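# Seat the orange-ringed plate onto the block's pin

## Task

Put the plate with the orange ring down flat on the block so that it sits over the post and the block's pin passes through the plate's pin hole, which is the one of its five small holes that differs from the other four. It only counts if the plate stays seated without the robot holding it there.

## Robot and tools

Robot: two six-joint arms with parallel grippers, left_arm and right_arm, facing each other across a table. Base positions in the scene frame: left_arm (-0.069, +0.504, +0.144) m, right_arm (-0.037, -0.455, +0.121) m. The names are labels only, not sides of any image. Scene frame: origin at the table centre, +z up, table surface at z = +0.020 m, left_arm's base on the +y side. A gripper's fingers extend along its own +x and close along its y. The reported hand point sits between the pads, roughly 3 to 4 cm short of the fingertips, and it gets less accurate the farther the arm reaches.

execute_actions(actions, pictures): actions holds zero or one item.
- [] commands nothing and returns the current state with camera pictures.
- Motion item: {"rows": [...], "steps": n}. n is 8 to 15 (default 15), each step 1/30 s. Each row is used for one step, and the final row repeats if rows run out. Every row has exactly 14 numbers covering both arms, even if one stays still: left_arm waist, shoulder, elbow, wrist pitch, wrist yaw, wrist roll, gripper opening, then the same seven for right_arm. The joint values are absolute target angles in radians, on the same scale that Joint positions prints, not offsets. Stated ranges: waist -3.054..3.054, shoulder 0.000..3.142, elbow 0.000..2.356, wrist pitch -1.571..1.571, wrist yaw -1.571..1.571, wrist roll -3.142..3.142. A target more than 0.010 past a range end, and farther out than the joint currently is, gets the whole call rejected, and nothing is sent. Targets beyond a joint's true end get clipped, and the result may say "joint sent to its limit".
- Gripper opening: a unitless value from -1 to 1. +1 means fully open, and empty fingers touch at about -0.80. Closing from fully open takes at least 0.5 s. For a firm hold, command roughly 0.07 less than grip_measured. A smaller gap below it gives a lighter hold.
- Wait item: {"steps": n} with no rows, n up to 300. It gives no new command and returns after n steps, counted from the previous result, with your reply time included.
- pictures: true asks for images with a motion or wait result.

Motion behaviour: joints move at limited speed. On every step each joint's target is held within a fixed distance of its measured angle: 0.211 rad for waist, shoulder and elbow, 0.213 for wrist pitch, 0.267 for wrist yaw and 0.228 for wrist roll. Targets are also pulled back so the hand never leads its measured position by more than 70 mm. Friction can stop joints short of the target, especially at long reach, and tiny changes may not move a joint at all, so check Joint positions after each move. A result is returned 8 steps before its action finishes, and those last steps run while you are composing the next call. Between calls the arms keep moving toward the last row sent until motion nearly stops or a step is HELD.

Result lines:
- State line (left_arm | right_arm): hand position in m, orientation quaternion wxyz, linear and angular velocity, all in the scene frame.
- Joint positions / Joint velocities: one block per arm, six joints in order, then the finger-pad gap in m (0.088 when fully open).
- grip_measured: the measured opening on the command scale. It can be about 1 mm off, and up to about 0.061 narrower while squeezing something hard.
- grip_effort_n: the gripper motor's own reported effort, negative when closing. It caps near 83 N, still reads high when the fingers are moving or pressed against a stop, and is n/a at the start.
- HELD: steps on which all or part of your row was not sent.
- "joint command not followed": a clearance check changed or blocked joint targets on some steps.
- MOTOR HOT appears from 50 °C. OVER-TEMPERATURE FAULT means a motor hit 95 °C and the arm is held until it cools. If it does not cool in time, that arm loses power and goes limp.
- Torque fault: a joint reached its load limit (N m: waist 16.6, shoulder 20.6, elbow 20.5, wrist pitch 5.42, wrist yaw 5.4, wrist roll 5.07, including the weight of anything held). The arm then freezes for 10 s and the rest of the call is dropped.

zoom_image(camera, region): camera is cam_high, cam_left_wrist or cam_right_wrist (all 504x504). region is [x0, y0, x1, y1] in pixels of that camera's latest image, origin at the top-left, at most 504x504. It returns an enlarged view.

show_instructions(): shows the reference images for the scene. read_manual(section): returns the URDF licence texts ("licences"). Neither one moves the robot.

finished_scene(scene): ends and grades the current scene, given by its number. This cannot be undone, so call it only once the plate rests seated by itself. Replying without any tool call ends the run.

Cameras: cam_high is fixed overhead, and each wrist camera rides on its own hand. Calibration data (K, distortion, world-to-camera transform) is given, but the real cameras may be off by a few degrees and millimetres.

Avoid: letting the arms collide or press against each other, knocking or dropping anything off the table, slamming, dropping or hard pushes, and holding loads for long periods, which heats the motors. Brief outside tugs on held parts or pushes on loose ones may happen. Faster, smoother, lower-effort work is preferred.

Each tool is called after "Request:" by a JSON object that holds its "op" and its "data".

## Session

Request:
{"op": "execute_actions", "data": {"actions": []}}

Request:
{"op": "show_instructions", "data": {}}

Scene clock: 0.00 s of 5100.00 s.
left_arm: end_effector_position=(-0.2276, +0.3076, +0.3823) grip_measured=+0.999 grip_effort_n=n/a end_effector_quat_wxyz=(+0.459, +0.250, +0.722, -0.452) end_effector_velocity=(+0.002, +0.005, -0.002) end_effector_angular_velocity=(+0.013, -0.016, -0.012) | right_arm: end_effector_position=(-0.2759, -0.1508, +0.3224) grip_measured=+1.000 grip_effort_n=n/a end_effector_quat_wxyz=(+0.666, +0.272, +0.690, +0.085) end_effector_velocity=(-0.002, -0.004, -0.002) end_effector_angular_velocity=(-0.020, +0.005, +0.016)
Joint positions: left_arm=[-0.103  1.31   1.389 -1.381  0.394 -1.001  0.088] | right_arm=[ 0.472  1.735  1.624 -1.117  0.388  2.59   0.088]
Joint velocities: left_arm=[-0.007 -0.002 -0.002 -0.022 -0.007  0.007 -0.   ] | right_arm=[ 0.002 -0.002 -0.002 -0.007 -0.022 -0.007  0.   ]
Motor temperatures (°C, as the motors report them): left_arm=[22 26 25 24 25 21] | right_arm=[22 25 23 22 23 22]
Heat: left arm: hottest shoulder 26 °C (+0.0 °C/min); right arm: hottest shoulder 25 °C (+0.0 °C/min).
camera_calibration (this result's frames):
cam_left_wrist: T_world_to_cam=[[-0.780577, -0.477785, 0.403016, -0.173362], [-0.262426, 0.835687, 0.482451, -0.473671], [-0.567303, 0.270828, -0.777701, 0.16349], [0, 0, 0, 1]] pos_world=[-0.166877, 0.268733, 0.425537]
cam_right_wrist: T_world_to_cam=[[-0.269435, -0.853623, -0.445794, -0.0600954], [-0.929253, 0.108949, 0.353015, -0.318856], [-0.252773, 0.50937, -0.822586, 0.352739], [0, 0, 0, 1]] pos_world=[-0.223327, -0.196234, 0.375929]

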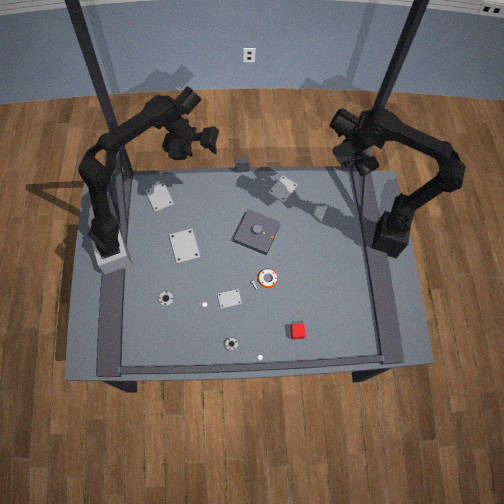

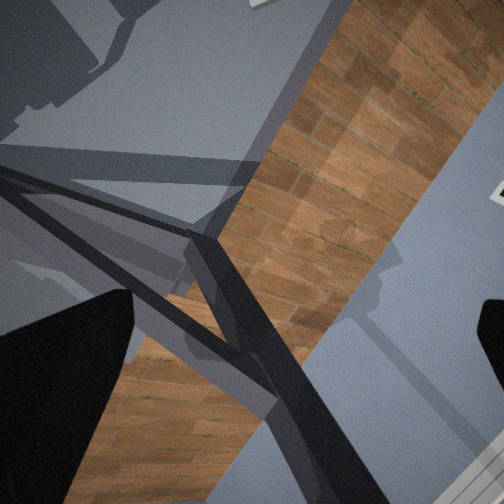

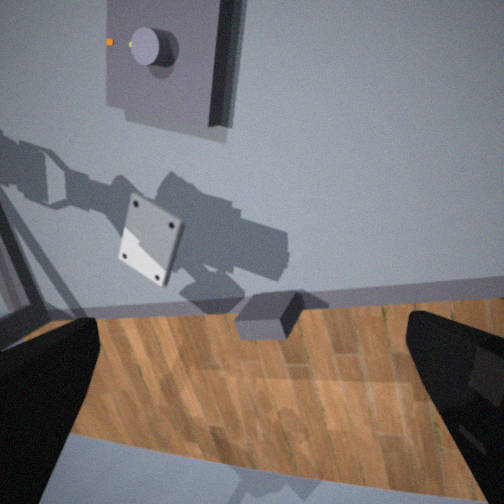

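Reference images for this scene: manual page 1, manual page 2, manual page 3.

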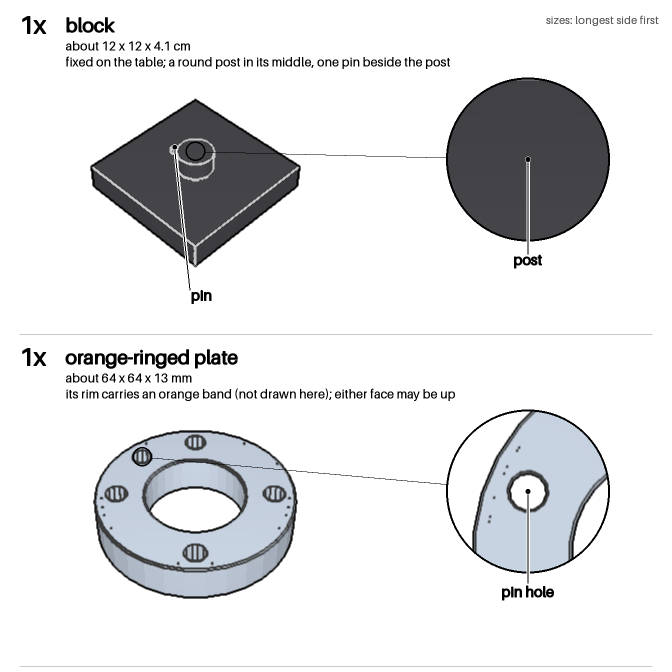

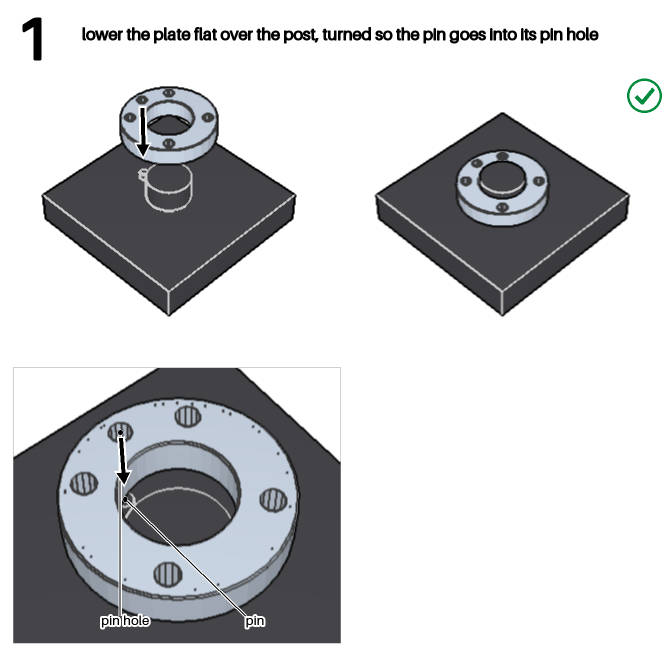

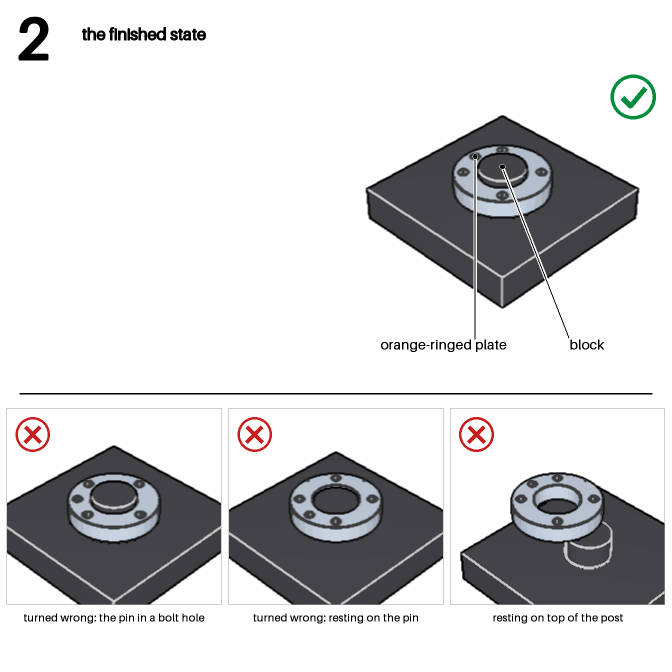

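Request:
{"op": "zoom_image", "data": {"camera": "cam_high", "region": [210, 200, 310, 300]}}

Region (210, 200, 310, 300) of cam_high's 504x504 image, scaled by 5.040, with more detail than that image has.

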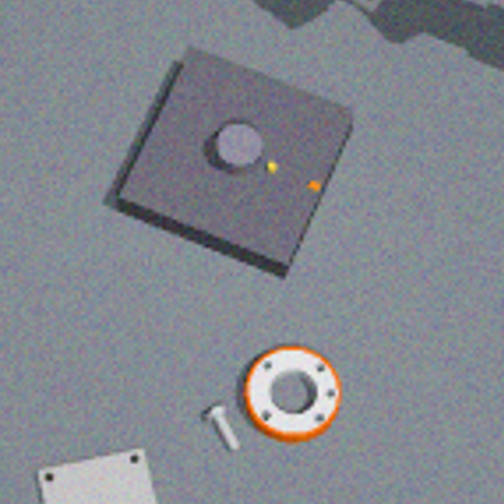

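Request:
{"op": "execute_actions", "data": {"actions": [{"rows":[[-0.095,1.32,1.392,-1.376,0.39,-1.03,1,0.472,1.735,1.624,-1.117,0.388,2.59,1],[-0.08,1.345,1.40,-1.366,0.38,-1.07,1,0.472,1.735,1.624,-1.117,0.388,2.59,1],[-0.06,1.375,1.41,-1.352,0.37,-1.125,1,0.472,1.735,1.624,-1.117,0.388,2.59,1],[-0.035,1.415,1.422,-1.335,0.355,-1.19,1,0.472,1.735,1.624,-1.117,0.388,2.59,1],[-0.008,1.457,1.435,-1.316,0.34,-1.255,1,0.472,1.735,1.624,-1.117,0.388,2.59,1],[0.019,1.499,1.448,-1.297,0.325,-1.32,1,0.472,1.735,1.624,-1.117,0.388,2.59,1],[0.046,1.541,1.461,-1.278,0.31,-1.385,1,0.472,1.735,1.624,-1.117,0.388,2.59,1],[0.073,1.583,1.474,-1.26,0.295,-1.45,1,0.472,1.735,1.624,-1.117,0.388,2.59,1],[0.10,1.625,1.487,-1.241,0.28,-1.515,1,0.472,1.735,1.624,-1.117,0.388,2.59,1],[0.127,1.667,1.50,-1.222,0.265,-1.58,1,0.472,1.735,1.624,-1.117,0.388,2.59,1],[0.154,1.709,1.513,-1.204,0.25,-1.645,1,0.472,1.735,1.624,-1.117,0.388,2.59,1],[0.181,1.751,1.526,-1.185,0.235,-1.71,1,0.472,1.735,1.624,-1.117,0.388,2.59,1],[0.208,1.793,1.539,-1.166,0.22,-1.775,1,0.472,1.735,1.624,-1.117,0.388,2.59,1],[0.235,1.835,1.552,-1.148,0.205,-1.84,1,0.472,1.735,1.624,-1.117,0.388,2.59,1],[0.262,1.877,1.565,-1.129,0.19,-1.905,1,0.472,1.735,1.624,-1.117,0.388,2.59,1]],"steps":15}]}}

Request:
{"op": "execute_actions", "data": {"actions": [{"rows":[[0.289,1.919,1.578,-1.11,0.175,-1.97,1,0.472,1.735,1.624,-1.117,0.388,2.59,1],[0.316,1.961,1.591,-1.092,0.16,-2.035,1,0.472,1.735,1.624,-1.117,0.388,2.59,1],[0.343,2.003,1.604,-1.073,0.145,-2.10,1,0.472,1.735,1.624,-1.117,0.388,2.59,1],[0.37,2.045,1.617,-1.054,0.13,-2.165,1,0.472,1.735,1.624,-1.117,0.388,2.59,1],[0.397,2.087,1.63,-1.036,0.115,-2.23,1,0.472,1.735,1.624,-1.117,0.388,2.59,1],[0.424,2.129,1.643,-1.017,0.10,-2.295,1,0.472,1.735,1.624,-1.117,0.388,2.59,1],[0.451,2.171,1.656,-0.998,0.085,-2.36,1,0.472,1.735,1.624,-1.117,0.388,2.59,1],[0.478,2.213,1.669,-0.98,0.07,-2.425,1,0.472,1.735,1.624,-1.117,0.388,2.59,1],[0.505,2.255,1.682,-0.961,0.055,-2.49,1,0.472,1.735,1.624,-1.117,0.388,2.59,1],[0.532,2.297,1.695,-0.942,0.04,-2.555,1,0.472,1.735,1.624,-1.117,0.388,2.59,1],[0.556,2.335,1.708,-0.926,0.026,-2.62,1,0.472,1.735,1.624,-1.117,0.388,2.59,1],[0.576,2.366,1.719,-0.913,0.015,-2.68,1,0.472,1.735,1.624,-1.117,0.388,2.59,1],[0.59,2.388,1.727,-0.904,0.007,-2.73,1,0.472,1.735,1.624,-1.117,0.388,2.59,1],[0.598,2.401,1.733,-0.898,0.001,-2.77,1,0.472,1.735,1.624,-1.117,0.388,2.59,1],[0.602,2.41,1.737,-0.895,-0.002,-2.80,1,0.472,1.735,1.624,-1.117,0.388,2.59,1]],"steps":15}]}}

Request:
{"op": "execute_actions", "data": {"actions": [{"steps":22}], "pictures": true}}

Scene clock: 2.67 s of 5100.00 s.
left_arm: end_effector_position=(-0.2187, +0.2639, +0.3692) grip_measured=+0.999 grip_effort_n=-1.2 end_effector_quat_wxyz=(+0.516, +0.168, +0.766, -0.345) end_effector_velocity=(+0.122, -0.390, -0.183) end_effector_angular_velocity=(+0.815, -0.320, +2.321) | right_arm: end_effector_position=(-0.2759, -0.1508, +0.3224) grip_measured=+1.000 grip_effort_n=-0.2 end_effector_quat_wxyz=(+0.666, +0.272, +0.690, +0.085) end_effector_velocity=(+0.002, -0.002, +0.001) end_effector_angular_velocity=(-0.007, -0.001, +0.006)
Joint positions: left_arm=[-0.027  1.42   1.432 -1.321  0.353 -1.23   0.088] | right_arm=[ 0.472  1.735  1.624 -1.117  0.388  2.59   0.088]
Joint velocities: left_arm=[ 0.706  1.106  0.33   0.476 -0.418 -1.663 -0.   ] | right_arm=[-0.002 -0.007 -0.002 -0.007 -0.007 -0.007  0.   ]
Motor temperatures (°C, as the motors report them): left_arm=[22 26 26 24 25 21] | right_arm=[22 25 23 22 23 22]
Heat: left arm: hottest shoulder 26 °C (+0.0 °C/min); right arm: hottest shoulder 25 °C (+0.0 °C/min).
Steps of this call (steps 1 to 73: nothing new was sent; steps 74 to 80: the first 7 steps of this action). Readings (joint positions):
74: left_arm=[-0.103 1.310 1.389 -1.381 0.394 -1.005] | right_arm=[0.472 1.735 1.624 -1.117 0.388 2.590]
75: left_arm=[-0.101 1.312 1.389 -1.380 0.394 -1.018] | right_arm=[0.472 1.735 1.624 -1.117 0.388 2.590]
77: left_arm=[-0.086 1.333 1.399 -1.368 0.388 -1.079] | right_arm=[0.472 1.735 1.624 -1.117 0.388 2.590]
80: the state above

Scene clock: 3.17 s of 5100.00 s.
left_arm: end_effector_position=(-0.0833, +0.0978, +0.2258) grip_measured=+0.999 grip_effort_n=-2.6 end_effector_quat_wxyz=(-0.623, +0.210, -0.735, -0.165) end_effector_velocity=(+0.359, -0.172, -0.336) end_effector_angular_velocity=(+0.537, -0.238, +2.266) | right_arm: end_effector_position=(-0.2759, -0.1508, +0.3224) grip_measured=+1.000 grip_effort_n=-0.7 end_effector_quat_wxyz=(+0.666, +0.272, +0.690, +0.085) end_effector_velocity=(+0.001, -0.001, -0.001) end_effector_angular_velocity=(-0.010, -0.004, +0.006)
Joint positions: left_arm=[ 0.361  2.024  1.611 -1.056  0.138 -2.102  0.088] | right_arm=[ 0.472  1.735  1.624 -1.117  0.388  2.59   0.088]
Joint velocities: left_arm=[ 0.73   1.116  0.344  0.447 -0.403 -1.516 -0.   ] | right_arm=[-0.002 -0.002 -0.002 -0.007 -0.007 -0.007  0.   ]
Motor temperatures (°C, as the motors report them): left_arm=[22 26 26 24 25 21] | right_arm=[22 25 23 22 23 22]
Heat: left arm: hottest shoulder 26 °C (+0.0 °C/min); right arm: hottest shoulder 25 °C (+0.0 °C/min).
Steps of this call (steps 1 to 8: the last 8 steps of your previous action; steps 9 to 15: the first 7 steps of this action). Readings (joint positions):
9: left_arm=[0.209 1.792 1.538 -1.160 0.222 -1.772] | right_arm=[0.472 1.735 1.624 -1.117 0.388 2.590]
10: left_arm=[0.235 1.831 1.551 -1.143 0.208 -1.830] | right_arm=[0.472 1.735 1.624 -1.117 0.388 2.590]
12: left_arm=[0.286 1.909 1.576 -1.107 0.179 -1.943] | right_arm=[0.472 1.735 1.624 -1.117 0.388 2.590]
15: the state above

Scene clock: 3.90 s of 5100.00 s.
left_arm: end_effector_position=(+0.0441, +0.0721, +0.1044) grip_measured=+0.999 grip_effort_n=-3.0 end_effector_quat_wxyz=(-0.519, +0.480, -0.525, -0.474) end_effector_velocity=(+0.001, +0.005, -0.003) end_effector_angular_velocity=(+0.022, -0.017, +0.020) | right_arm: end_effector_position=(-0.2759, -0.1508, +0.3224) grip_measured=+1.000 grip_effort_n=-0.2 end_effector_quat_wxyz=(+0.666, +0.272, +0.690, +0.085) end_effector_velocity=(+0.002, -0.005, -0.003) end_effector_angular_velocity=(-0.030, -0.005, +0.011)
Joint positions: left_arm=[ 0.603  2.397  1.733 -0.895  0.004 -2.794  0.088] | right_arm=[ 0.472  1.735  1.624 -1.117  0.388  2.59   0.088]
Joint velocities: left_arm=[-0.002  0.002 -0.007 -0.007 -0.022 -0.022 -0.   ] | right_arm=[-0.002 -0.002 -0.002 -0.022 -0.022 -0.007  0.   ]
Motor temperatures (°C, as the motors report them): left_arm=[22 26 26 24 25 21] | right_arm=[22 26 24 22 23 22]
Heat: left arm: hottest shoulder 26 °C (+0.0 °C/min); right arm: hottest shoulder 26 °C (+0.0 °C/min).
Kept back: nothing.
Steps of this call (steps 1 to 8: the last 8 steps of your previous action; steps 9 to 22: the robot went on to your last target). Readings (joint positions):
1: left_arm=[0.386 2.061 1.623 -1.039 0.124 -2.152] | right_arm=[0.472 1.735 1.624 -1.117 0.388 2.590]
2: left_arm=[0.410 2.097 1.635 -1.022 0.112 -2.200] | right_arm=[0.472 1.735 1.624 -1.117 0.388 2.590]
4: left_arm=[0.457 2.170 1.658 -0.989 0.085 -2.293] | right_arm=[0.472 1.735 1.624 -1.117 0.388 2.590]
8: left_arm=[0.550 2.312 1.705 -0.927 0.033 -2.506] | right_arm=[0.472 1.735 1.624 -1.117 0.388 2.590]
22: the state above
camera_calibration (this result's frames):
cam_left_wrist: T_world_to_cam=[[0.996725, -0.0783098, -0.0201898, -0.0247902], [-0.0654385, -0.927675, 0.367609, 0.0590275], [-0.0475169, -0.365084, -0.929761, 0.204066], [0, 0, 0, 1]] pos_world=[0.0382682, 0.127318, 0.167533]
cam_right_wrist: T_world_to_cam=[[-0.269435, -0.853623, -0.445794, -0.0600954], [-0.929253, 0.108949, 0.353015, -0.318856], [-0.252773, 0.50937, -0.822586, 0.352739], [0, 0, 0, 1]] pos_world=[-0.223327, -0.196234, 0.375929]

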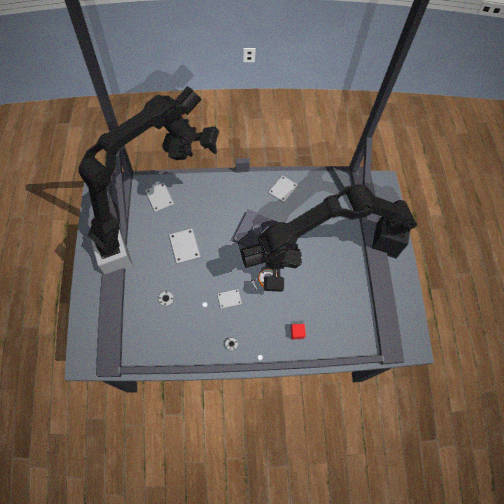

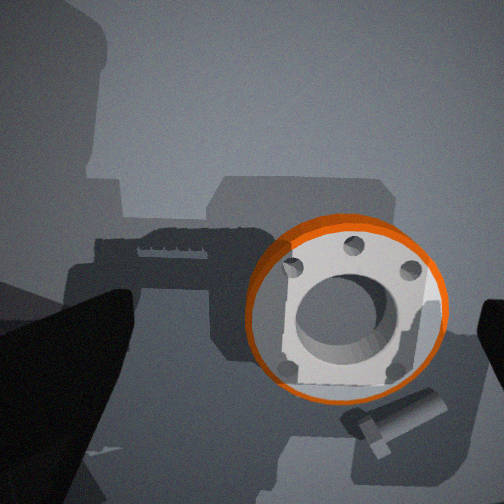

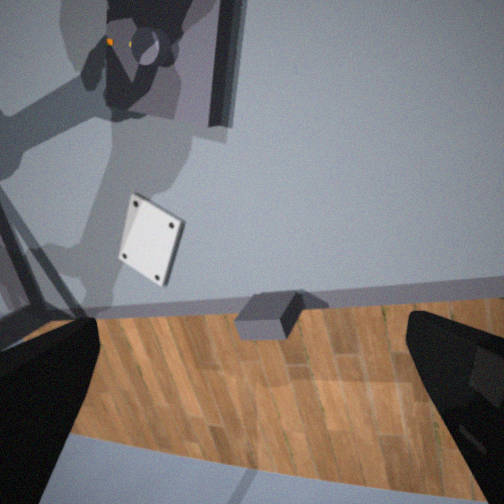

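Request:
{"op": "execute_actions", "data": {"actions": [{"rows":[[0.606,2.415,1.745,-0.89,-0.002,-2.79,1,0.472,1.735,1.624,-1.117,0.388,2.59,1],[0.611,2.425,1.755,-0.884,-0.002,-2.785,1,0.472,1.735,1.624,-1.117,0.388,2.59,1],[0.616,2.437,1.766,-0.877,-0.002,-2.78,1,0.472,1.735,1.624,-1.117,0.388,2.59,1],[0.621,2.449,1.777,-0.87,-0.002,-2.775,1,0.472,1.735,1.624,-1.117,0.388,2.59,1],[0.625,2.461,1.787,-0.863,-0.002,-2.77,1,0.472,1.735,1.624,-1.117,0.388,2.59,1],[0.628,2.471,1.794,-0.857,-0.002,-2.767,1,0.472,1.735,1.624,-1.117,0.388,2.59,1],[0.629,2.478,1.798,-0.854,-0.002,-2.766,1,0.472,1.735,1.624,-1.117,0.388,2.59,1],[0.629,2.481,1.799,-0.853,-0.002,-2.766,1,0.472,1.735,1.624,-1.117,0.388,2.59,1]],"steps":10}]}}

Request:
{"op": "execute_actions", "data": {"actions": [{"steps":18}], "pictures": true}}

Scene clock: 5.37 s of 5100.00 s.
left_arm: end_effector_position=(+0.0444, +0.0713, +0.1045) grip_measured=+0.999 grip_effort_n=-3.0 end_effector_quat_wxyz=(-0.518, +0.481, -0.525, -0.474) end_effector_velocity=(+0.007, -0.028, -0.001) end_effector_angular_velocity=(-0.066, -0.010, -0.034) | right_arm: end_effector_position=(-0.2759, -0.1508, +0.3224) grip_measured=+1.000 grip_effort_n=-0.2 end_effector_quat_wxyz=(+0.666, +0.272, +0.690, +0.085) end_effector_velocity=(+0.000, -0.006, -0.003) end_effector_angular_velocity=(-0.030, -0.005, +0.016)
Joint positions: left_arm=[ 0.603  2.398  1.736 -0.895  0.004 -2.797  0.088] | right_arm=[ 0.472  1.735  1.624 -1.117  0.388  2.59   0.088]
Joint velocities: left_arm=[ 0.002  0.056  0.1    0.022  0.007  0.037 -0.   ] | right_arm=[ 0.002 -0.002 -0.002 -0.022 -0.022 -0.007  0.   ]
Motor temperatures (°C, as the motors report them): left_arm=[22 27 26 24 25 21] | right_arm=[22 26 24 22 23 22]
Heat: left arm: hottest shoulder 27 °C (+11.2 °C/min); right arm: hottest shoulder 26 °C (+11.2 °C/min).
Steps of this call (steps 1 to 30: the robot went on to your last target; steps 31 to 42: nothing new was sent; steps 43 to 44: the first 2 steps of this action). Readings (joint positions):
43: left_arm=[0.603 2.397 1.734 -0.895 0.004 -2.797] | right_arm=[0.472 1.735 1.624 -1.117 0.388 2.590]
44: the state above

Scene clock: 5.97 s of 5100.00 s.
left_arm: end_effector_position=(+0.0607, +0.0574, +0.0903) grip_measured=+0.999 grip_effort_n=-3.0 end_effector_quat_wxyz=(-0.513, +0.492, -0.530, -0.462) end_effector_velocity=(-0.003, +0.004, -0.003) end_effector_angular_velocity=(+0.018, -0.002, +0.000) | right_arm: end_effector_position=(-0.2759, -0.1508, +0.3224) grip_measured=+1.000 grip_effort_n=-0.7 end_effector_quat_wxyz=(+0.666, +0.272, +0.690, +0.085) end_effector_velocity=(+0.008, -0.002, -0.001) end_effector_angular_velocity=(-0.011, -0.031, +0.009)
Joint positions: left_arm=[ 0.629  2.462  1.793 -0.854  0.003 -2.77   0.088] | right_arm=[ 0.472  1.735  1.624 -1.117  0.388  2.59   0.088]
Joint velocities: left_arm=[-0.007  0.002 -0.007 -0.007 -0.007 -0.007 -0.   ] | right_arm=[-0.007 -0.007 -0.007 -0.022  0.007 -0.022  0.   ]
Motor temperatures (°C, as the motors report them): left_arm=[22 27 26 24 25 21] | right_arm=[22 26 24 22 23 22]
Heat: left arm: hottest shoulder 27 °C (+10.1 °C/min); right arm: hottest shoulder 26 °C (+10.1 °C/min).
Kept back: nothing.
Steps of this call (steps 1 to 8: the last 8 steps of your previous action; steps 9 to 18: the robot went on to your last target). Readings (joint positions):
1: left_arm=[0.603 2.401 1.741 -0.892 0.004 -2.794] | right_arm=[0.472 1.735 1.624 -1.117 0.388 2.590]
2: left_arm=[0.605 2.406 1.749 -0.886 0.004 -2.790] | right_arm=[0.472 1.735 1.624 -1.117 0.388 2.590]
4: left_arm=[0.611 2.422 1.768 -0.873 0.004 -2.781] | right_arm=[0.472 1.735 1.624 -1.117 0.388 2.590]
8: left_arm=[0.625 2.451 1.788 -0.858 0.003 -2.772] | right_arm=[0.472 1.735 1.624 -1.117 0.388 2.590]
18: the state above
camera_calibration (this result's frames):
cam_left_wrist: T_world_to_cam=[[0.996994, -0.0772191, -0.00640756, -0.0441526], [-0.0682682, -0.914515, 0.398751, 0.0481982], [-0.036651, -0.397114, -0.917037, 0.186382], [0, 0, 0, 1]] pos_world=[0.0541414, 0.114684, 0.151417]
cam_right_wrist: T_world_to_cam=[[-0.269435, -0.853623, -0.445794, -0.0600954], [-0.929253, 0.108949, 0.353015, -0.318856], [-0.252773, 0.50937, -0.822586, 0.352739], [0, 0, 0, 1]] pos_world=[-0.223327, -0.196234, 0.375929]

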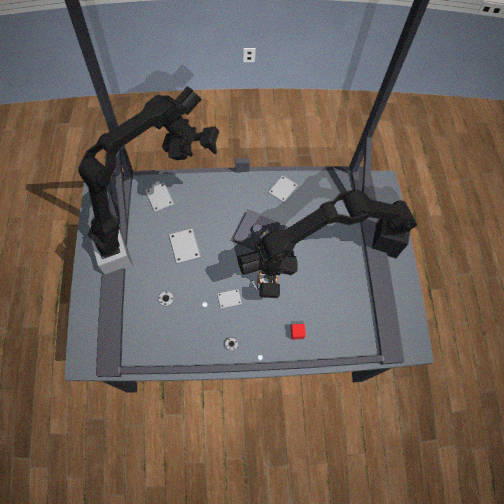

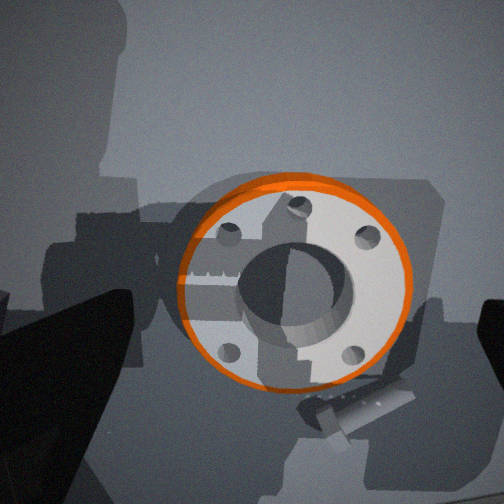

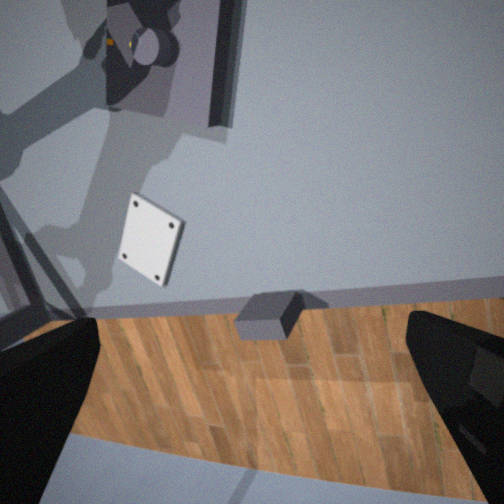

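Request:
{"op": "execute_actions", "data": {"actions": [{"rows":[[0.627,2.485,1.786,-0.848,0.0,-2.768,1,0.472,1.735,1.624,-1.117,0.388,2.59,1],[0.625,2.49,1.781,-0.841,0.0,-2.768,1,0.472,1.735,1.624,-1.117,0.388,2.59,1],[0.624,2.495,1.776,-0.834,0.0,-2.768,1,0.472,1.735,1.624,-1.117,0.388,2.59,1],[0.624,2.50,1.771,-0.827,0.0,-2.768,1,0.472,1.735,1.624,-1.117,0.388,2.59,1],[0.624,2.504,1.767,-0.82,0.0,-2.768,0.9,0.472,1.735,1.624,-1.117,0.388,2.59,1],[0.624,2.508,1.764,-0.814,0.0,-2.768,0.8,0.472,1.735,1.624,-1.117,0.388,2.59,1],[0.624,2.508,1.764,-0.811,0.0,-2.768,0.75,0.472,1.735,1.624,-1.117,0.388,2.59,1]],"steps":10}]}}

Request:
{"op": "execute_actions", "data": {"actions": [{"steps":16}], "pictures": true}}

Scene clock: 6.77 s of 5100.00 s.
left_arm: end_effector_position=(+0.0608, +0.0571, +0.0898) grip_measured=+0.999 grip_effort_n=-2.6 end_effector_quat_wxyz=(-0.513, +0.492, -0.530, -0.462) end_effector_velocity=(+0.006, -0.012, -0.015) end_effector_angular_velocity=(-0.048, -0.036, +0.006) | right_arm: end_effector_position=(-0.2759, -0.1508, +0.3224) grip_measured=+1.000 grip_effort_n=-0.7 end_effector_quat_wxyz=(+0.666, +0.272, +0.690, +0.085) end_effector_velocity=(-0.002, -0.001, -0.001) end_effector_angular_velocity=(-0.010, +0.016, +0.011)
Joint positions: left_arm=[ 0.629  2.463  1.793 -0.852  0.003 -2.769  0.088] | right_arm=[ 0.472  1.735  1.624 -1.117  0.388  2.59   0.088]
Joint velocities: left_arm=[-0.002  0.032 -0.007  0.095 -0.022 -0.007 -0.   ] | right_arm=[-0.002 -0.002 -0.002  0.007 -0.022 -0.007  0.   ]
Motor temperatures (°C, as the motors report them): left_arm=[22 27 26 24 25 21] | right_arm=[22 26 24 22 23 22]
Heat: left arm: hottest shoulder 27 °C (+8.9 °C/min); right arm: hottest shoulder 26 °C (+8.9 °C/min).
Steps of this call (steps 1 to 15: the robot went on to your last target; steps 16 to 22: nothing new was sent; steps 23 to 24: the first 2 steps of this action). Readings (joint positions):
23: left_arm=[0.629 2.463 1.793 -0.854 0.003 -2.769] | right_arm=[0.472 1.735 1.624 -1.117 0.388 2.590]
24: the state above

Scene clock: 7.30 s of 5100.00 s.
left_arm: end_effector_position=(+0.0589, +0.0604, +0.0723) grip_measured=+0.755 grip_effort_n=-13.7 end_effector_quat_wxyz=(-0.515, +0.488, -0.529, -0.465) end_effector_velocity=(+0.000, +0.007, -0.001) end_effector_angular_velocity=(+0.032, -0.013, +0.006) | right_arm: end_effector_position=(-0.2759, -0.1508, +0.3224) grip_measured=+1.000 grip_effort_n=-0.2 end_effector_quat_wxyz=(+0.666, +0.272, +0.690, +0.085) end_effector_velocity=(+0.003, +0.000, -0.002) end_effector_angular_velocity=(-0.004, -0.017, +0.001)
Joint positions: left_arm=[ 0.627  2.491  1.77  -0.812  0.003 -2.769  0.076] | right_arm=[ 0.472  1.735  1.624 -1.117  0.388  2.59   0.088]
Joint velocities: left_arm=[-0.002 -0.002 -0.007 -0.022 -0.022 -0.007 -0.002] | right_arm=[-0.002  0.002 -0.002 -0.007  0.007 -0.007  0.   ]
Motor temperatures (°C, as the motors report them): left_arm=[22 27 26 24 25 21] | right_arm=[22 26 24 22 23 22]
Heat: left arm: hottest shoulder 27 °C (+8.2 °C/min); right arm: hottest shoulder 26 °C (+8.2 °C/min).
Kept back: nothing.
Steps of this call (steps 1 to 8: the last 8 steps of your previous action; steps 9 to 16: the robot went on to your last target). Readings (joint positions):
1: left_arm=[0.629 2.465 1.793 -0.847 0.003 -2.769] | right_arm=[0.472 1.735 1.624 -1.117 0.388 2.590]
2: left_arm=[0.629 2.466 1.791 -0.841 0.003 -2.769] | right_arm=[0.472 1.735 1.624 -1.117 0.388 2.590]
4: left_arm=[0.629 2.472 1.785 -0.830 0.003 -2.769] | right_arm=[0.472 1.735 1.624 -1.117 0.388 2.590]
8: left_arm=[0.627 2.488 1.773 -0.818 0.003 -2.769] | right_arm=[0.472 1.735 1.624 -1.117 0.388 2.590]
16: the state above
camera_calibration (this result's frames):
cam_left_wrist: T_world_to_cam=[[0.99679, -0.0794155, -0.0101558, -0.0418307], [-0.0692014, -0.918403, 0.389547, 0.0589537], [-0.0402632, -0.387594, -0.92095, 0.170961], [0, 0, 0, 1]] pos_world=[0.0526595, 0.117085, 0.134057]
cam_right_wrist: T_world_to_cam=[[-0.269435, -0.853623, -0.445794, -0.0600954], [-0.929253, 0.108949, 0.353015, -0.318856], [-0.252773, 0.50937, -0.822586, 0.352739], [0, 0, 0, 1]] pos_world=[-0.223327, -0.196234, 0.375929]

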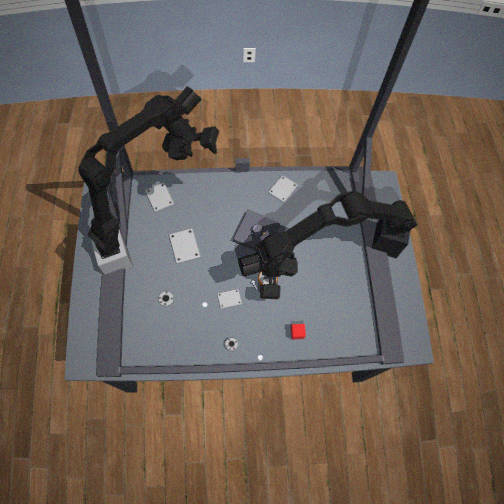

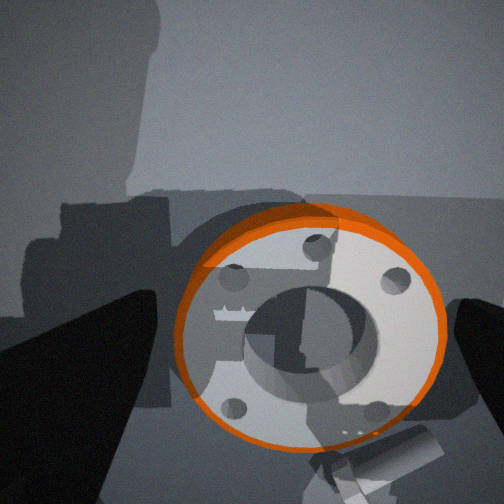

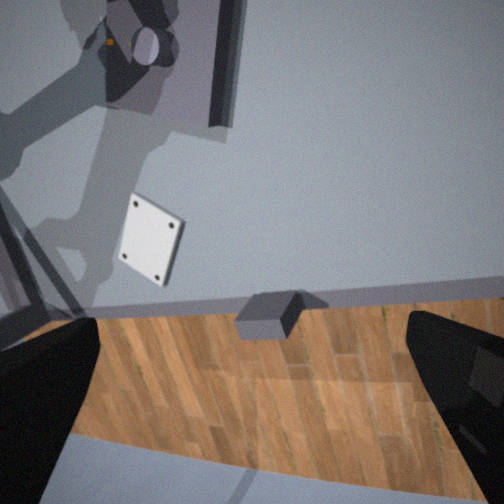

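Request:
{"op": "execute_actions", "data": {"actions": [{"rows":[[0.627,2.495,1.77,-0.812,0.003,-2.769,0.68,0.472,1.735,1.624,-1.117,0.388,2.59,1],[0.627,2.495,1.77,-0.812,0.003,-2.769,0.62,0.472,1.735,1.624,-1.117,0.388,2.59,1],[0.627,2.495,1.77,-0.812,0.003,-2.769,0.58,0.472,1.735,1.624,-1.117,0.388,2.59,1],[0.627,2.495,1.77,-0.812,0.003,-2.769,0.55,0.472,1.735,1.624,-1.117,0.388,2.59,1],[0.627,2.495,1.77,-0.812,0.003,-2.769,0.52,0.472,1.735,1.624,-1.117,0.388,2.59,1],[0.627,2.495,1.77,-0.812,0.003,-2.769,0.49,0.472,1.735,1.624,-1.117,0.388,2.59,1],[0.627,2.495,1.77,-0.812,0.003,-2.769,0.46,0.472,1.735,1.624,-1.117,0.388,2.59,1],[0.627,2.495,1.77,-0.812,0.003,-2.769,0.43,0.472,1.735,1.624,-1.117,0.388,2.59,1],[0.627,2.495,1.77,-0.812,0.003,-2.769,0.41,0.472,1.735,1.624,-1.117,0.388,2.59,1]],"steps":12}]}}

Request:
{"op": "execute_actions", "data": {"actions": [{"steps":12}]}}

Scene clock: 8.37 s of 5100.00 s.
left_arm: end_effector_position=(+0.0589, +0.0604, +0.0723) grip_measured=+0.644 grip_effort_n=-14.2 end_effector_quat_wxyz=(-0.515, +0.488, -0.529, -0.465) end_effector_velocity=(+0.002, -0.001, +0.001) end_effector_angular_velocity=(-0.001, -0.023, +0.006) | right_arm: end_effector_position=(-0.2759, -0.1508, +0.3224) grip_measured=+1.000 grip_effort_n=-0.2 end_effector_quat_wxyz=(+0.666, +0.272, +0.690, +0.085) end_effector_velocity=(+0.001, -0.001, -0.001) end_effector_angular_velocity=(-0.011, -0.011, +0.019)
Joint positions: left_arm=[ 0.627  2.491  1.77  -0.812  0.003 -2.769  0.071] | right_arm=[ 0.472  1.735  1.624 -1.117  0.388  2.59   0.088]
Joint velocities: left_arm=[-0.002 -0.002 -0.002  0.007 -0.022 -0.007 -0.048] | right_arm=[-0.002 -0.002 -0.002 -0.007 -0.007 -0.022  0.   ]
Motor temperatures (°C, as the motors report them): left_arm=[22 28 26 24 25 21] | right_arm=[22 26 24 22 23 22]
Heat: left arm: hottest shoulder 28 °C (+14.3 °C/min); right arm: hottest shoulder 26 °C (+7.2 °C/min).
Steps of this call (steps 1 to 15: the robot went on to your last target; steps 16 to 28: nothing new was sent; steps 29 to 32: the first 4 steps of this action). Readings (joint positions):
29: left_arm=[0.627 2.491 1.770 -0.812 0.003 -2.769] | right_arm=[0.472 1.735 1.624 -1.117 0.388 2.590]
30: left_arm=[0.627 2.491 1.770 -0.812 0.003 -2.769] | right_arm=[0.472 1.735 1.624 -1.117 0.388 2.590]
32: the state above

Scene clock: 8.77 s of 5100.00 s.
left_arm: end_effector_position=(+0.0589, +0.0604, +0.0723) grip_measured=+0.450 grip_effort_n=-83.5 end_effector_quat_wxyz=(-0.515, +0.488, -0.529, -0.465) end_effector_velocity=(+0.001, +0.004, +0.001) end_effector_angular_velocity=(+0.022, -0.016, +0.006) | right_arm: end_effector_position=(-0.2759, -0.1508, +0.3224) grip_measured=+1.000 grip_effort_n=-0.2 end_effector_quat_wxyz=(+0.666, +0.272, +0.690, +0.085) end_effector_velocity=(-0.001, +0.000, +0.000) end_effector_angular_velocity=(-0.000, +0.006, +0.006)
Joint positions: left_arm=[ 0.627  2.491  1.77  -0.812  0.003 -2.769  0.061] | right_arm=[ 0.472  1.735  1.624 -1.117  0.388  2.59   0.088]
Joint velocities: left_arm=[-0.002 -0.002  0.002 -0.022 -0.022 -0.007 -0.   ] | right_arm=[-0.002 -0.002 -0.002  0.007 -0.007 -0.007  0.   ]
Motor temperatures (°C, as the motors report them): left_arm=[22 28 26 24 25 21] | right_arm=[22 26 24 22 23 22]
Heat: left arm: hottest shoulder 28 °C (+13.7 °C/min); right arm: hottest shoulder 26 °C (+6.8 °C/min).
Kept back: nothing.
Steps of this call (steps 1 to 8: the last 8 steps of your previous action; steps 9 to 12: the robot went on to your last target). Readings (joint positions):
1: left_arm=[0.627 2.491 1.770 -0.812 0.003 -2.769] | right_arm=[0.472 1.735 1.624 -1.117 0.388 2.590]
2: left_arm=[0.627 2.491 1.770 -0.812 0.003 -2.769] | right_arm=[0.472 1.735 1.624 -1.117 0.388 2.590]
4: left_arm=[0.627 2.491 1.770 -0.812 0.003 -2.769] | right_arm=[0.472 1.735 1.624 -1.117 0.388 2.590]
8: left_arm=[0.627 2.491 1.770 -0.812 0.003 -2.769] | right_arm=[0.472 1.735 1.624 -1.117 0.388 2.590]
12: the state above

Request:
{"op": "execute_actions", "data": {"actions": [{"rows":[[0.627,2.48,1.78,-0.818,0.003,-2.769,0.38,0.472,1.735,1.624,-1.117,0.388,2.59,1],[0.627,2.474,1.792,-0.832,0.003,-2.769,0.38,0.472,1.735,1.624,-1.117,0.388,2.59,1],[0.627,2.468,1.808,-0.852,0.003,-2.769,0.38,0.472,1.735,1.624,-1.117,0.388,2.59,1],[0.627,2.463,1.828,-0.876,0.003,-2.769,0.38,0.472,1.735,1.624,-1.117,0.388,2.59,1],[0.622,2.459,1.85,-0.902,0.003,-2.769,0.38,0.472,1.735,1.624,-1.117,0.388,2.59,1],[0.612,2.455,1.872,-0.928,0.003,-2.769,0.38,0.472,1.735,1.624,-1.117,0.388,2.59,1],[0.598,2.452,1.894,-0.954,0.003,-2.769,0.38,0.472,1.735,1.624,-1.117,0.388,2.59,1],[0.58,2.449,1.914,-0.978,0.003,-2.769,0.38,0.472,1.735,1.624,-1.117,0.388,2.59,1],[0.56,2.447,1.932,-0.999,0.003,-2.769,0.38,0.472,1.735,1.624,-1.117,0.388,2.59,1],[0.537,2.446,1.947,-1.016,0.003,-2.769,0.38,0.472,1.735,1.624,-1.117,0.388,2.59,1],[0.512,2.445,1.958,-1.03,0.003,-2.769,0.38,0.472,1.735,1.624,-1.117,0.388,2.59,1],[0.485,2.445,1.966,-1.039,0.003,-2.769,0.38,0.472,1.735,1.624,-1.117,0.388,2.59,1],[0.458,2.445,1.971,-1.044,0.003,-2.769,0.38,0.472,1.735,1.624,-1.117,0.388,2.59,1],[0.431,2.445,1.972,-1.046,0.003,-2.769,0.38,0.472,1.735,1.624,-1.117,0.388,2.59,1],[0.404,2.445,1.972,-1.046,0.003,-2.769,0.38,0.472,1.735,1.624,-1.117,0.388,2.59,1]],"steps":15}]}}

Request:
{"op": "execute_actions", "data": {"actions": [{"rows":[[0.377,2.445,1.972,-1.046,0.003,-2.769,0.38,0.472,1.735,1.624,-1.117,0.388,2.59,1],[0.351,2.445,1.972,-1.046,0.003,-2.769,0.38,0.472,1.735,1.624,-1.117,0.388,2.59,1],[0.327,2.445,1.972,-1.046,0.003,-2.769,0.38,0.472,1.735,1.624,-1.117,0.388,2.59,1],[0.306,2.445,1.972,-1.046,0.003,-2.769,0.38,0.472,1.735,1.624,-1.117,0.388,2.59,1],[0.288,2.445,1.972,-1.046,0.003,-2.769,0.38,0.472,1.735,1.624,-1.117,0.388,2.59,1],[0.274,2.445,1.972,-1.046,0.003,-2.769,0.38,0.472,1.735,1.624,-1.117,0.388,2.59,1],[0.264,2.445,1.972,-1.046,0.003,-2.769,0.38,0.472,1.735,1.624,-1.117,0.388,2.59,1],[0.258,2.445,1.972,-1.046,0.003,-2.769,0.38,0.472,1.735,1.624,-1.117,0.388,2.59,1]],"steps":10}]}}

Request:
{"op": "execute_actions", "data": {"actions": [{"steps":18}], "pictures": true}}

Scene clock: 10.70 s of 5100.00 s.
left_arm: end_effector_position=(+0.0587, +0.0582, +0.0864) grip_measured=+0.450 grip_effort_n=-83.5 end_effector_quat_wxyz=(-0.519, +0.481, -0.526, -0.471) end_effector_velocity=(-0.015, -0.064, +0.155) end_effector_angular_velocity=(-0.006, -0.024, -0.053) | right_arm: end_effector_position=(-0.2759, -0.1508, +0.3224) grip_measured=+1.000 grip_effort_n=-0.2 end_effector_quat_wxyz=(+0.666, +0.272, +0.690, +0.085) end_effector_velocity=(-0.003, +0.000, -0.001) end_effector_angular_velocity=(-0.010, +0.016, +0.011)
Joint positions: left_arm=[ 0.625  2.49   1.83  -0.894  0.003 -2.769  0.061] | right_arm=[ 0.472  1.735  1.624 -1.117  0.388  2.59   0.088]
Joint velocities: left_arm=[-0.076 -0.056  0.564 -0.608 -0.022 -0.022 -0.   ] | right_arm=[-0.002  0.002  0.002  0.007 -0.022 -0.007  0.   ]
Motor temperatures (°C, as the motors report them): left_arm=[22 29 26 24 25 21] | right_arm=[22 27 24 22 23 22]
Heat: left arm: hottest shoulder 29 °C (+16.8 °C/min); right arm: hottest shoulder 27 °C (+11.2 °C/min).
Steps of this call (steps 1 to 15: the robot went on to your last target; steps 16 to 51: nothing new was sent; steps 52 to 58: the first 7 steps of this action). Readings (joint positions):
52: left_arm=[0.627 2.491 1.771 -0.813 0.003 -2.769] | right_arm=[0.472 1.735 1.624 -1.117 0.388 2.590]
53: left_arm=[0.627 2.491 1.773 -0.815 0.003 -2.769] | right_arm=[0.472 1.735 1.624 -1.117 0.388 2.590]
55: left_arm=[0.627 2.491 1.786 -0.838 0.003 -2.769] | right_arm=[0.472 1.735 1.624 -1.117 0.388 2.590]
58: the state above

Scene clock: 11.03 s of 5100.00 s.
left_arm: end_effector_position=(-0.0274, +0.0271, +0.1350) grip_measured=+0.450 grip_effort_n=-83.5 end_effector_quat_wxyz=(-0.556, +0.438, -0.576, -0.410) end_effector_velocity=(-0.445, -0.037, +0.019) end_effector_angular_velocity=(+0.021, +0.010, -0.923) | right_arm: end_effector_position=(-0.2759, -0.1508, +0.3224) grip_measured=+1.000 grip_effort_n=-0.2 end_effector_quat_wxyz=(+0.666, +0.272, +0.690, +0.085) end_effector_velocity=(+0.004, -0.001, -0.002) end_effector_angular_velocity=(-0.004, -0.017, +0.001)
Joint positions: left_arm=[ 0.433  2.453  1.965 -1.034  0.003 -2.769  0.061] | right_arm=[ 0.472  1.735  1.624 -1.117  0.388  2.59   0.088]
Joint velocities: left_arm=[-0.93  -0.007  0.066 -0.095  0.007 -0.007 -0.   ] | right_arm=[-0.002 -0.002 -0.007 -0.007  0.007 -0.007  0.   ]
Motor temperatures (°C, as the motors report them): left_arm=[22 29 26 24 25 21] | right_arm=[22 27 25 22 23 22]
Heat: left arm: hottest shoulder 29 °C (+16.3 °C/min); right arm: hottest shoulder 27 °C (+10.9 °C/min).
Steps of this call (steps 1 to 8: the last 8 steps of your previous action; steps 9 to 10: the first 2 steps of this action). Readings (joint positions):
9: left_arm=[0.464 2.454 1.961 -1.030 0.003 -2.769] | right_arm=[0.472 1.735 1.624 -1.117 0.388 2.590]
10: the state above

Scene clock: 11.63 s of 5100.00 s.
left_arm: end_effector_position=(-0.1028, +0.0323, +0.1260) grip_measured=+0.450 grip_effort_n=-83.5 end_effector_quat_wxyz=(-0.596, +0.383, -0.601, -0.371) end_effector_velocity=(-0.057, -0.076, +0.134) end_effector_angular_velocity=(-0.382, +0.036, -0.098) | right_arm: end_effector_position=(-0.2759, -0.1508, +0.3224) grip_measured=+1.000 grip_effort_n=-0.2 end_effector_quat_wxyz=(+0.666, +0.272, +0.690, +0.085) end_effector_velocity=(+0.002, -0.002, -0.002) end_effector_angular_velocity=(-0.014, -0.008, +0.006)
Joint positions: left_arm=[ 0.273  2.469  1.957 -1.042 -0.004 -2.769  0.061] | right_arm=[ 0.472  1.735  1.624 -1.117  0.388  2.59   0.088]
Joint velocities: left_arm=[-0.105 -0.183  0.208 -0.007  0.007 -0.007 -0.   ] | right_arm=[-0.002 -0.002 -0.007 -0.007 -0.007 -0.007  0.   ]
Motor temperatures (°C, as the motors report them): left_arm=[22 29 27 24 25 21] | right_arm=[22 27 25 22 23 22]
Heat: left arm: hottest shoulder 29 °C (+15.5 °C/min); right arm: hottest shoulder 27 °C (+10.3 °C/min).
Kept back: nothing.
Steps of this call (steps 1 to 8: the last 8 steps of your previous action; steps 9 to 18: the robot went on to your last target). Readings (joint positions):
1: left_arm=[0.402 2.453 1.966 -1.036 0.003 -2.769] | right_arm=[0.472 1.735 1.624 -1.117 0.388 2.590]
2: left_arm=[0.373 2.453 1.966 -1.039 0.003 -2.769] | right_arm=[0.472 1.735 1.624 -1.117 0.388 2.590]
4: left_arm=[0.319 2.453 1.966 -1.043 0.003 -2.769] | right_arm=[0.472 1.735 1.624 -1.117 0.388 2.590]
8: left_arm=[0.254 2.453 1.966 -1.055 0.003 -2.769] | right_arm=[0.472 1.735 1.624 -1.117 0.388 2.590]
18: the state above
camera_calibration (this result's frames):
cam_left_wrist: T_world_to_cam=[[0.907462, -0.420003, -0.0104986, 0.119569], [-0.386746, -0.844846, 0.36968, -0.0314361], [-0.164136, -0.33141, -0.9291, 0.189513], [0, 0, 0, 1]] pos_world=[-0.0895556, 0.0864672, 0.188954]
cam_right_wrist: T_world_to_cam=[[-0.269435, -0.853623, -0.445794, -0.0600954], [-0.929253, 0.108949, 0.353015, -0.318856], [-0.252773, 0.50937, -0.822586, 0.352739], [0, 0, 0, 1]] pos_world=[-0.223327, -0.196234, 0.375929]

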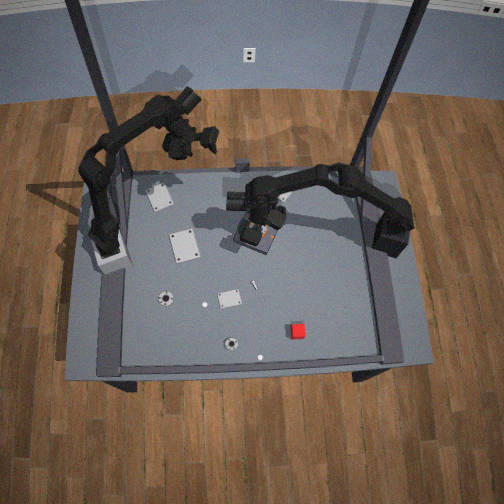

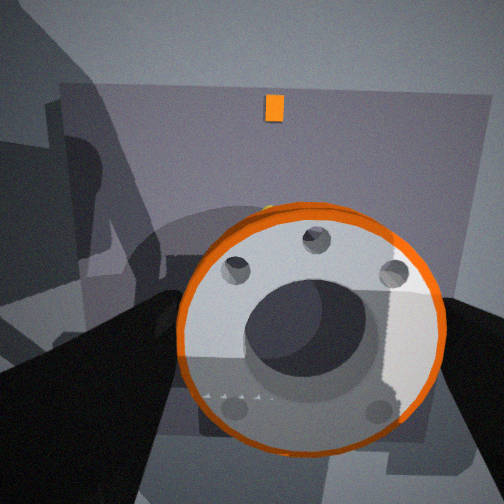

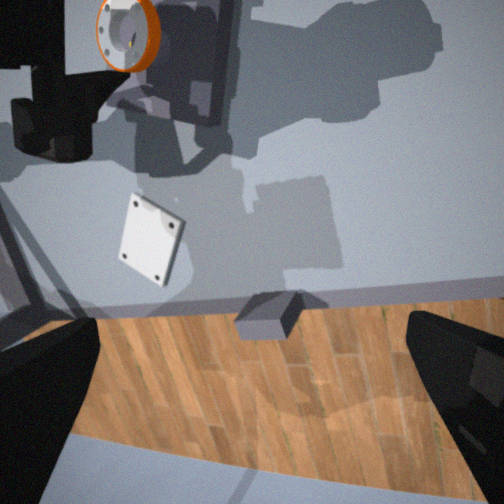

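Request:
{"op": "execute_actions", "data": {"actions": []}}

Scene clock: 12.67 s of 5100.00 s.
left_arm: end_effector_position=(-0.1109, +0.0284, +0.1365) grip_measured=+0.450 grip_effort_n=-83.5 end_effector_quat_wxyz=(-0.592, +0.385, -0.609, -0.360) end_effector_velocity=(+0.002, +0.002, +0.000) end_effector_angular_velocity=(+0.005, -0.022, +0.006) | right_arm: end_effector_position=(-0.2759, -0.1508, +0.3224) grip_measured=+1.000 grip_effort_n=-0.7 end_effector_quat_wxyz=(+0.666, +0.272, +0.690, +0.085) end_effector_velocity=(+0.001, -0.001, -0.001) end_effector_angular_velocity=(-0.010, +0.003, -0.006)
Joint positions: left_arm=[ 0.257  2.452  1.97  -1.046 -0.002 -2.769  0.061] | right_arm=[ 0.472  1.735  1.624 -1.117  0.388  2.59   0.088]
Joint velocities: left_arm=[-0.002 -0.002 -0.002 -0.007 -0.022 -0.007 -0.   ] | right_arm=[-0.002 -0.002 -0.002 -0.007 -0.007  0.007  0.   ]
Motor temperatures (°C, as the motors report them): left_arm=[22 30 27 24 25 21] | right_arm=[22 27 25 22 23 22]
Heat: left arm: hottest shoulder 30 °C (+18.9 °C/min); right arm: hottest shoulder 27 °C (+9.5 °C/min).
Kept back: nothing.
Steps of this call (steps 1 to 30: the robot went on to your last target; step 31: nothing new was sent). Readings (joint positions):
1: left_arm=[0.269 2.463 1.963 -1.043 -0.003 -2.769] | right_arm=[0.472 1.735 1.624 -1.117 0.388 2.590]
2: left_arm=[0.265 2.457 1.967 -1.043 -0.003 -2.769] | right_arm=[0.472 1.735 1.624 -1.117 0.388 2.590]
4: left_arm=[0.260 2.453 1.970 -1.044 -0.002 -2.769] | right_arm=[0.472 1.735 1.624 -1.117 0.388 2.590]
8: left_arm=[0.257 2.452 1.970 -1.046 -0.002 -2.769] | right_arm=[0.472 1.735 1.624 -1.117 0.388 2.590]
31: the state above
All arms were judged still, so your last target was given up. Only a new action makes them travel on or press farther. Fingers that are still opening or closing keep moving.
camera_calibration (this result's frames):
cam_left_wrist: T_world_to_cam=[[0.90072, -0.434383, -0.00377085, 0.124137], [-0.398245, -0.829191, 0.392229, -0.0466047], [-0.173504, -0.351787, -0.91986, 0.194907], [0, 0, 0, 1]] pos_world=[-0.0965559, 0.0838449, 0.198035]
cam_right_wrist: T_world_to_cam=[[-0.269435, -0.853623, -0.445794, -0.0600954], [-0.929253, 0.108949, 0.353015, -0.318856], [-0.252773, 0.50937, -0.822586, 0.352739], [0, 0, 0, 1]] pos_world=[-0.223327, -0.196234, 0.375929]

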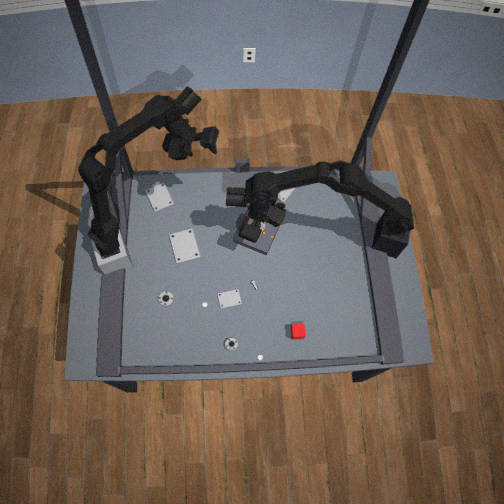

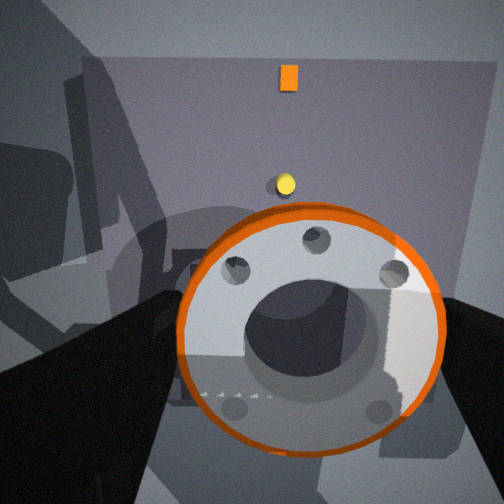

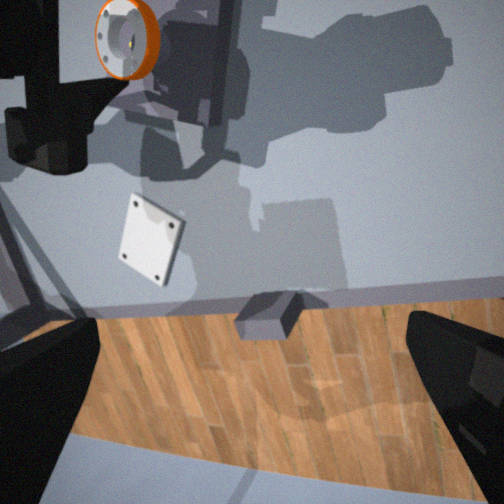

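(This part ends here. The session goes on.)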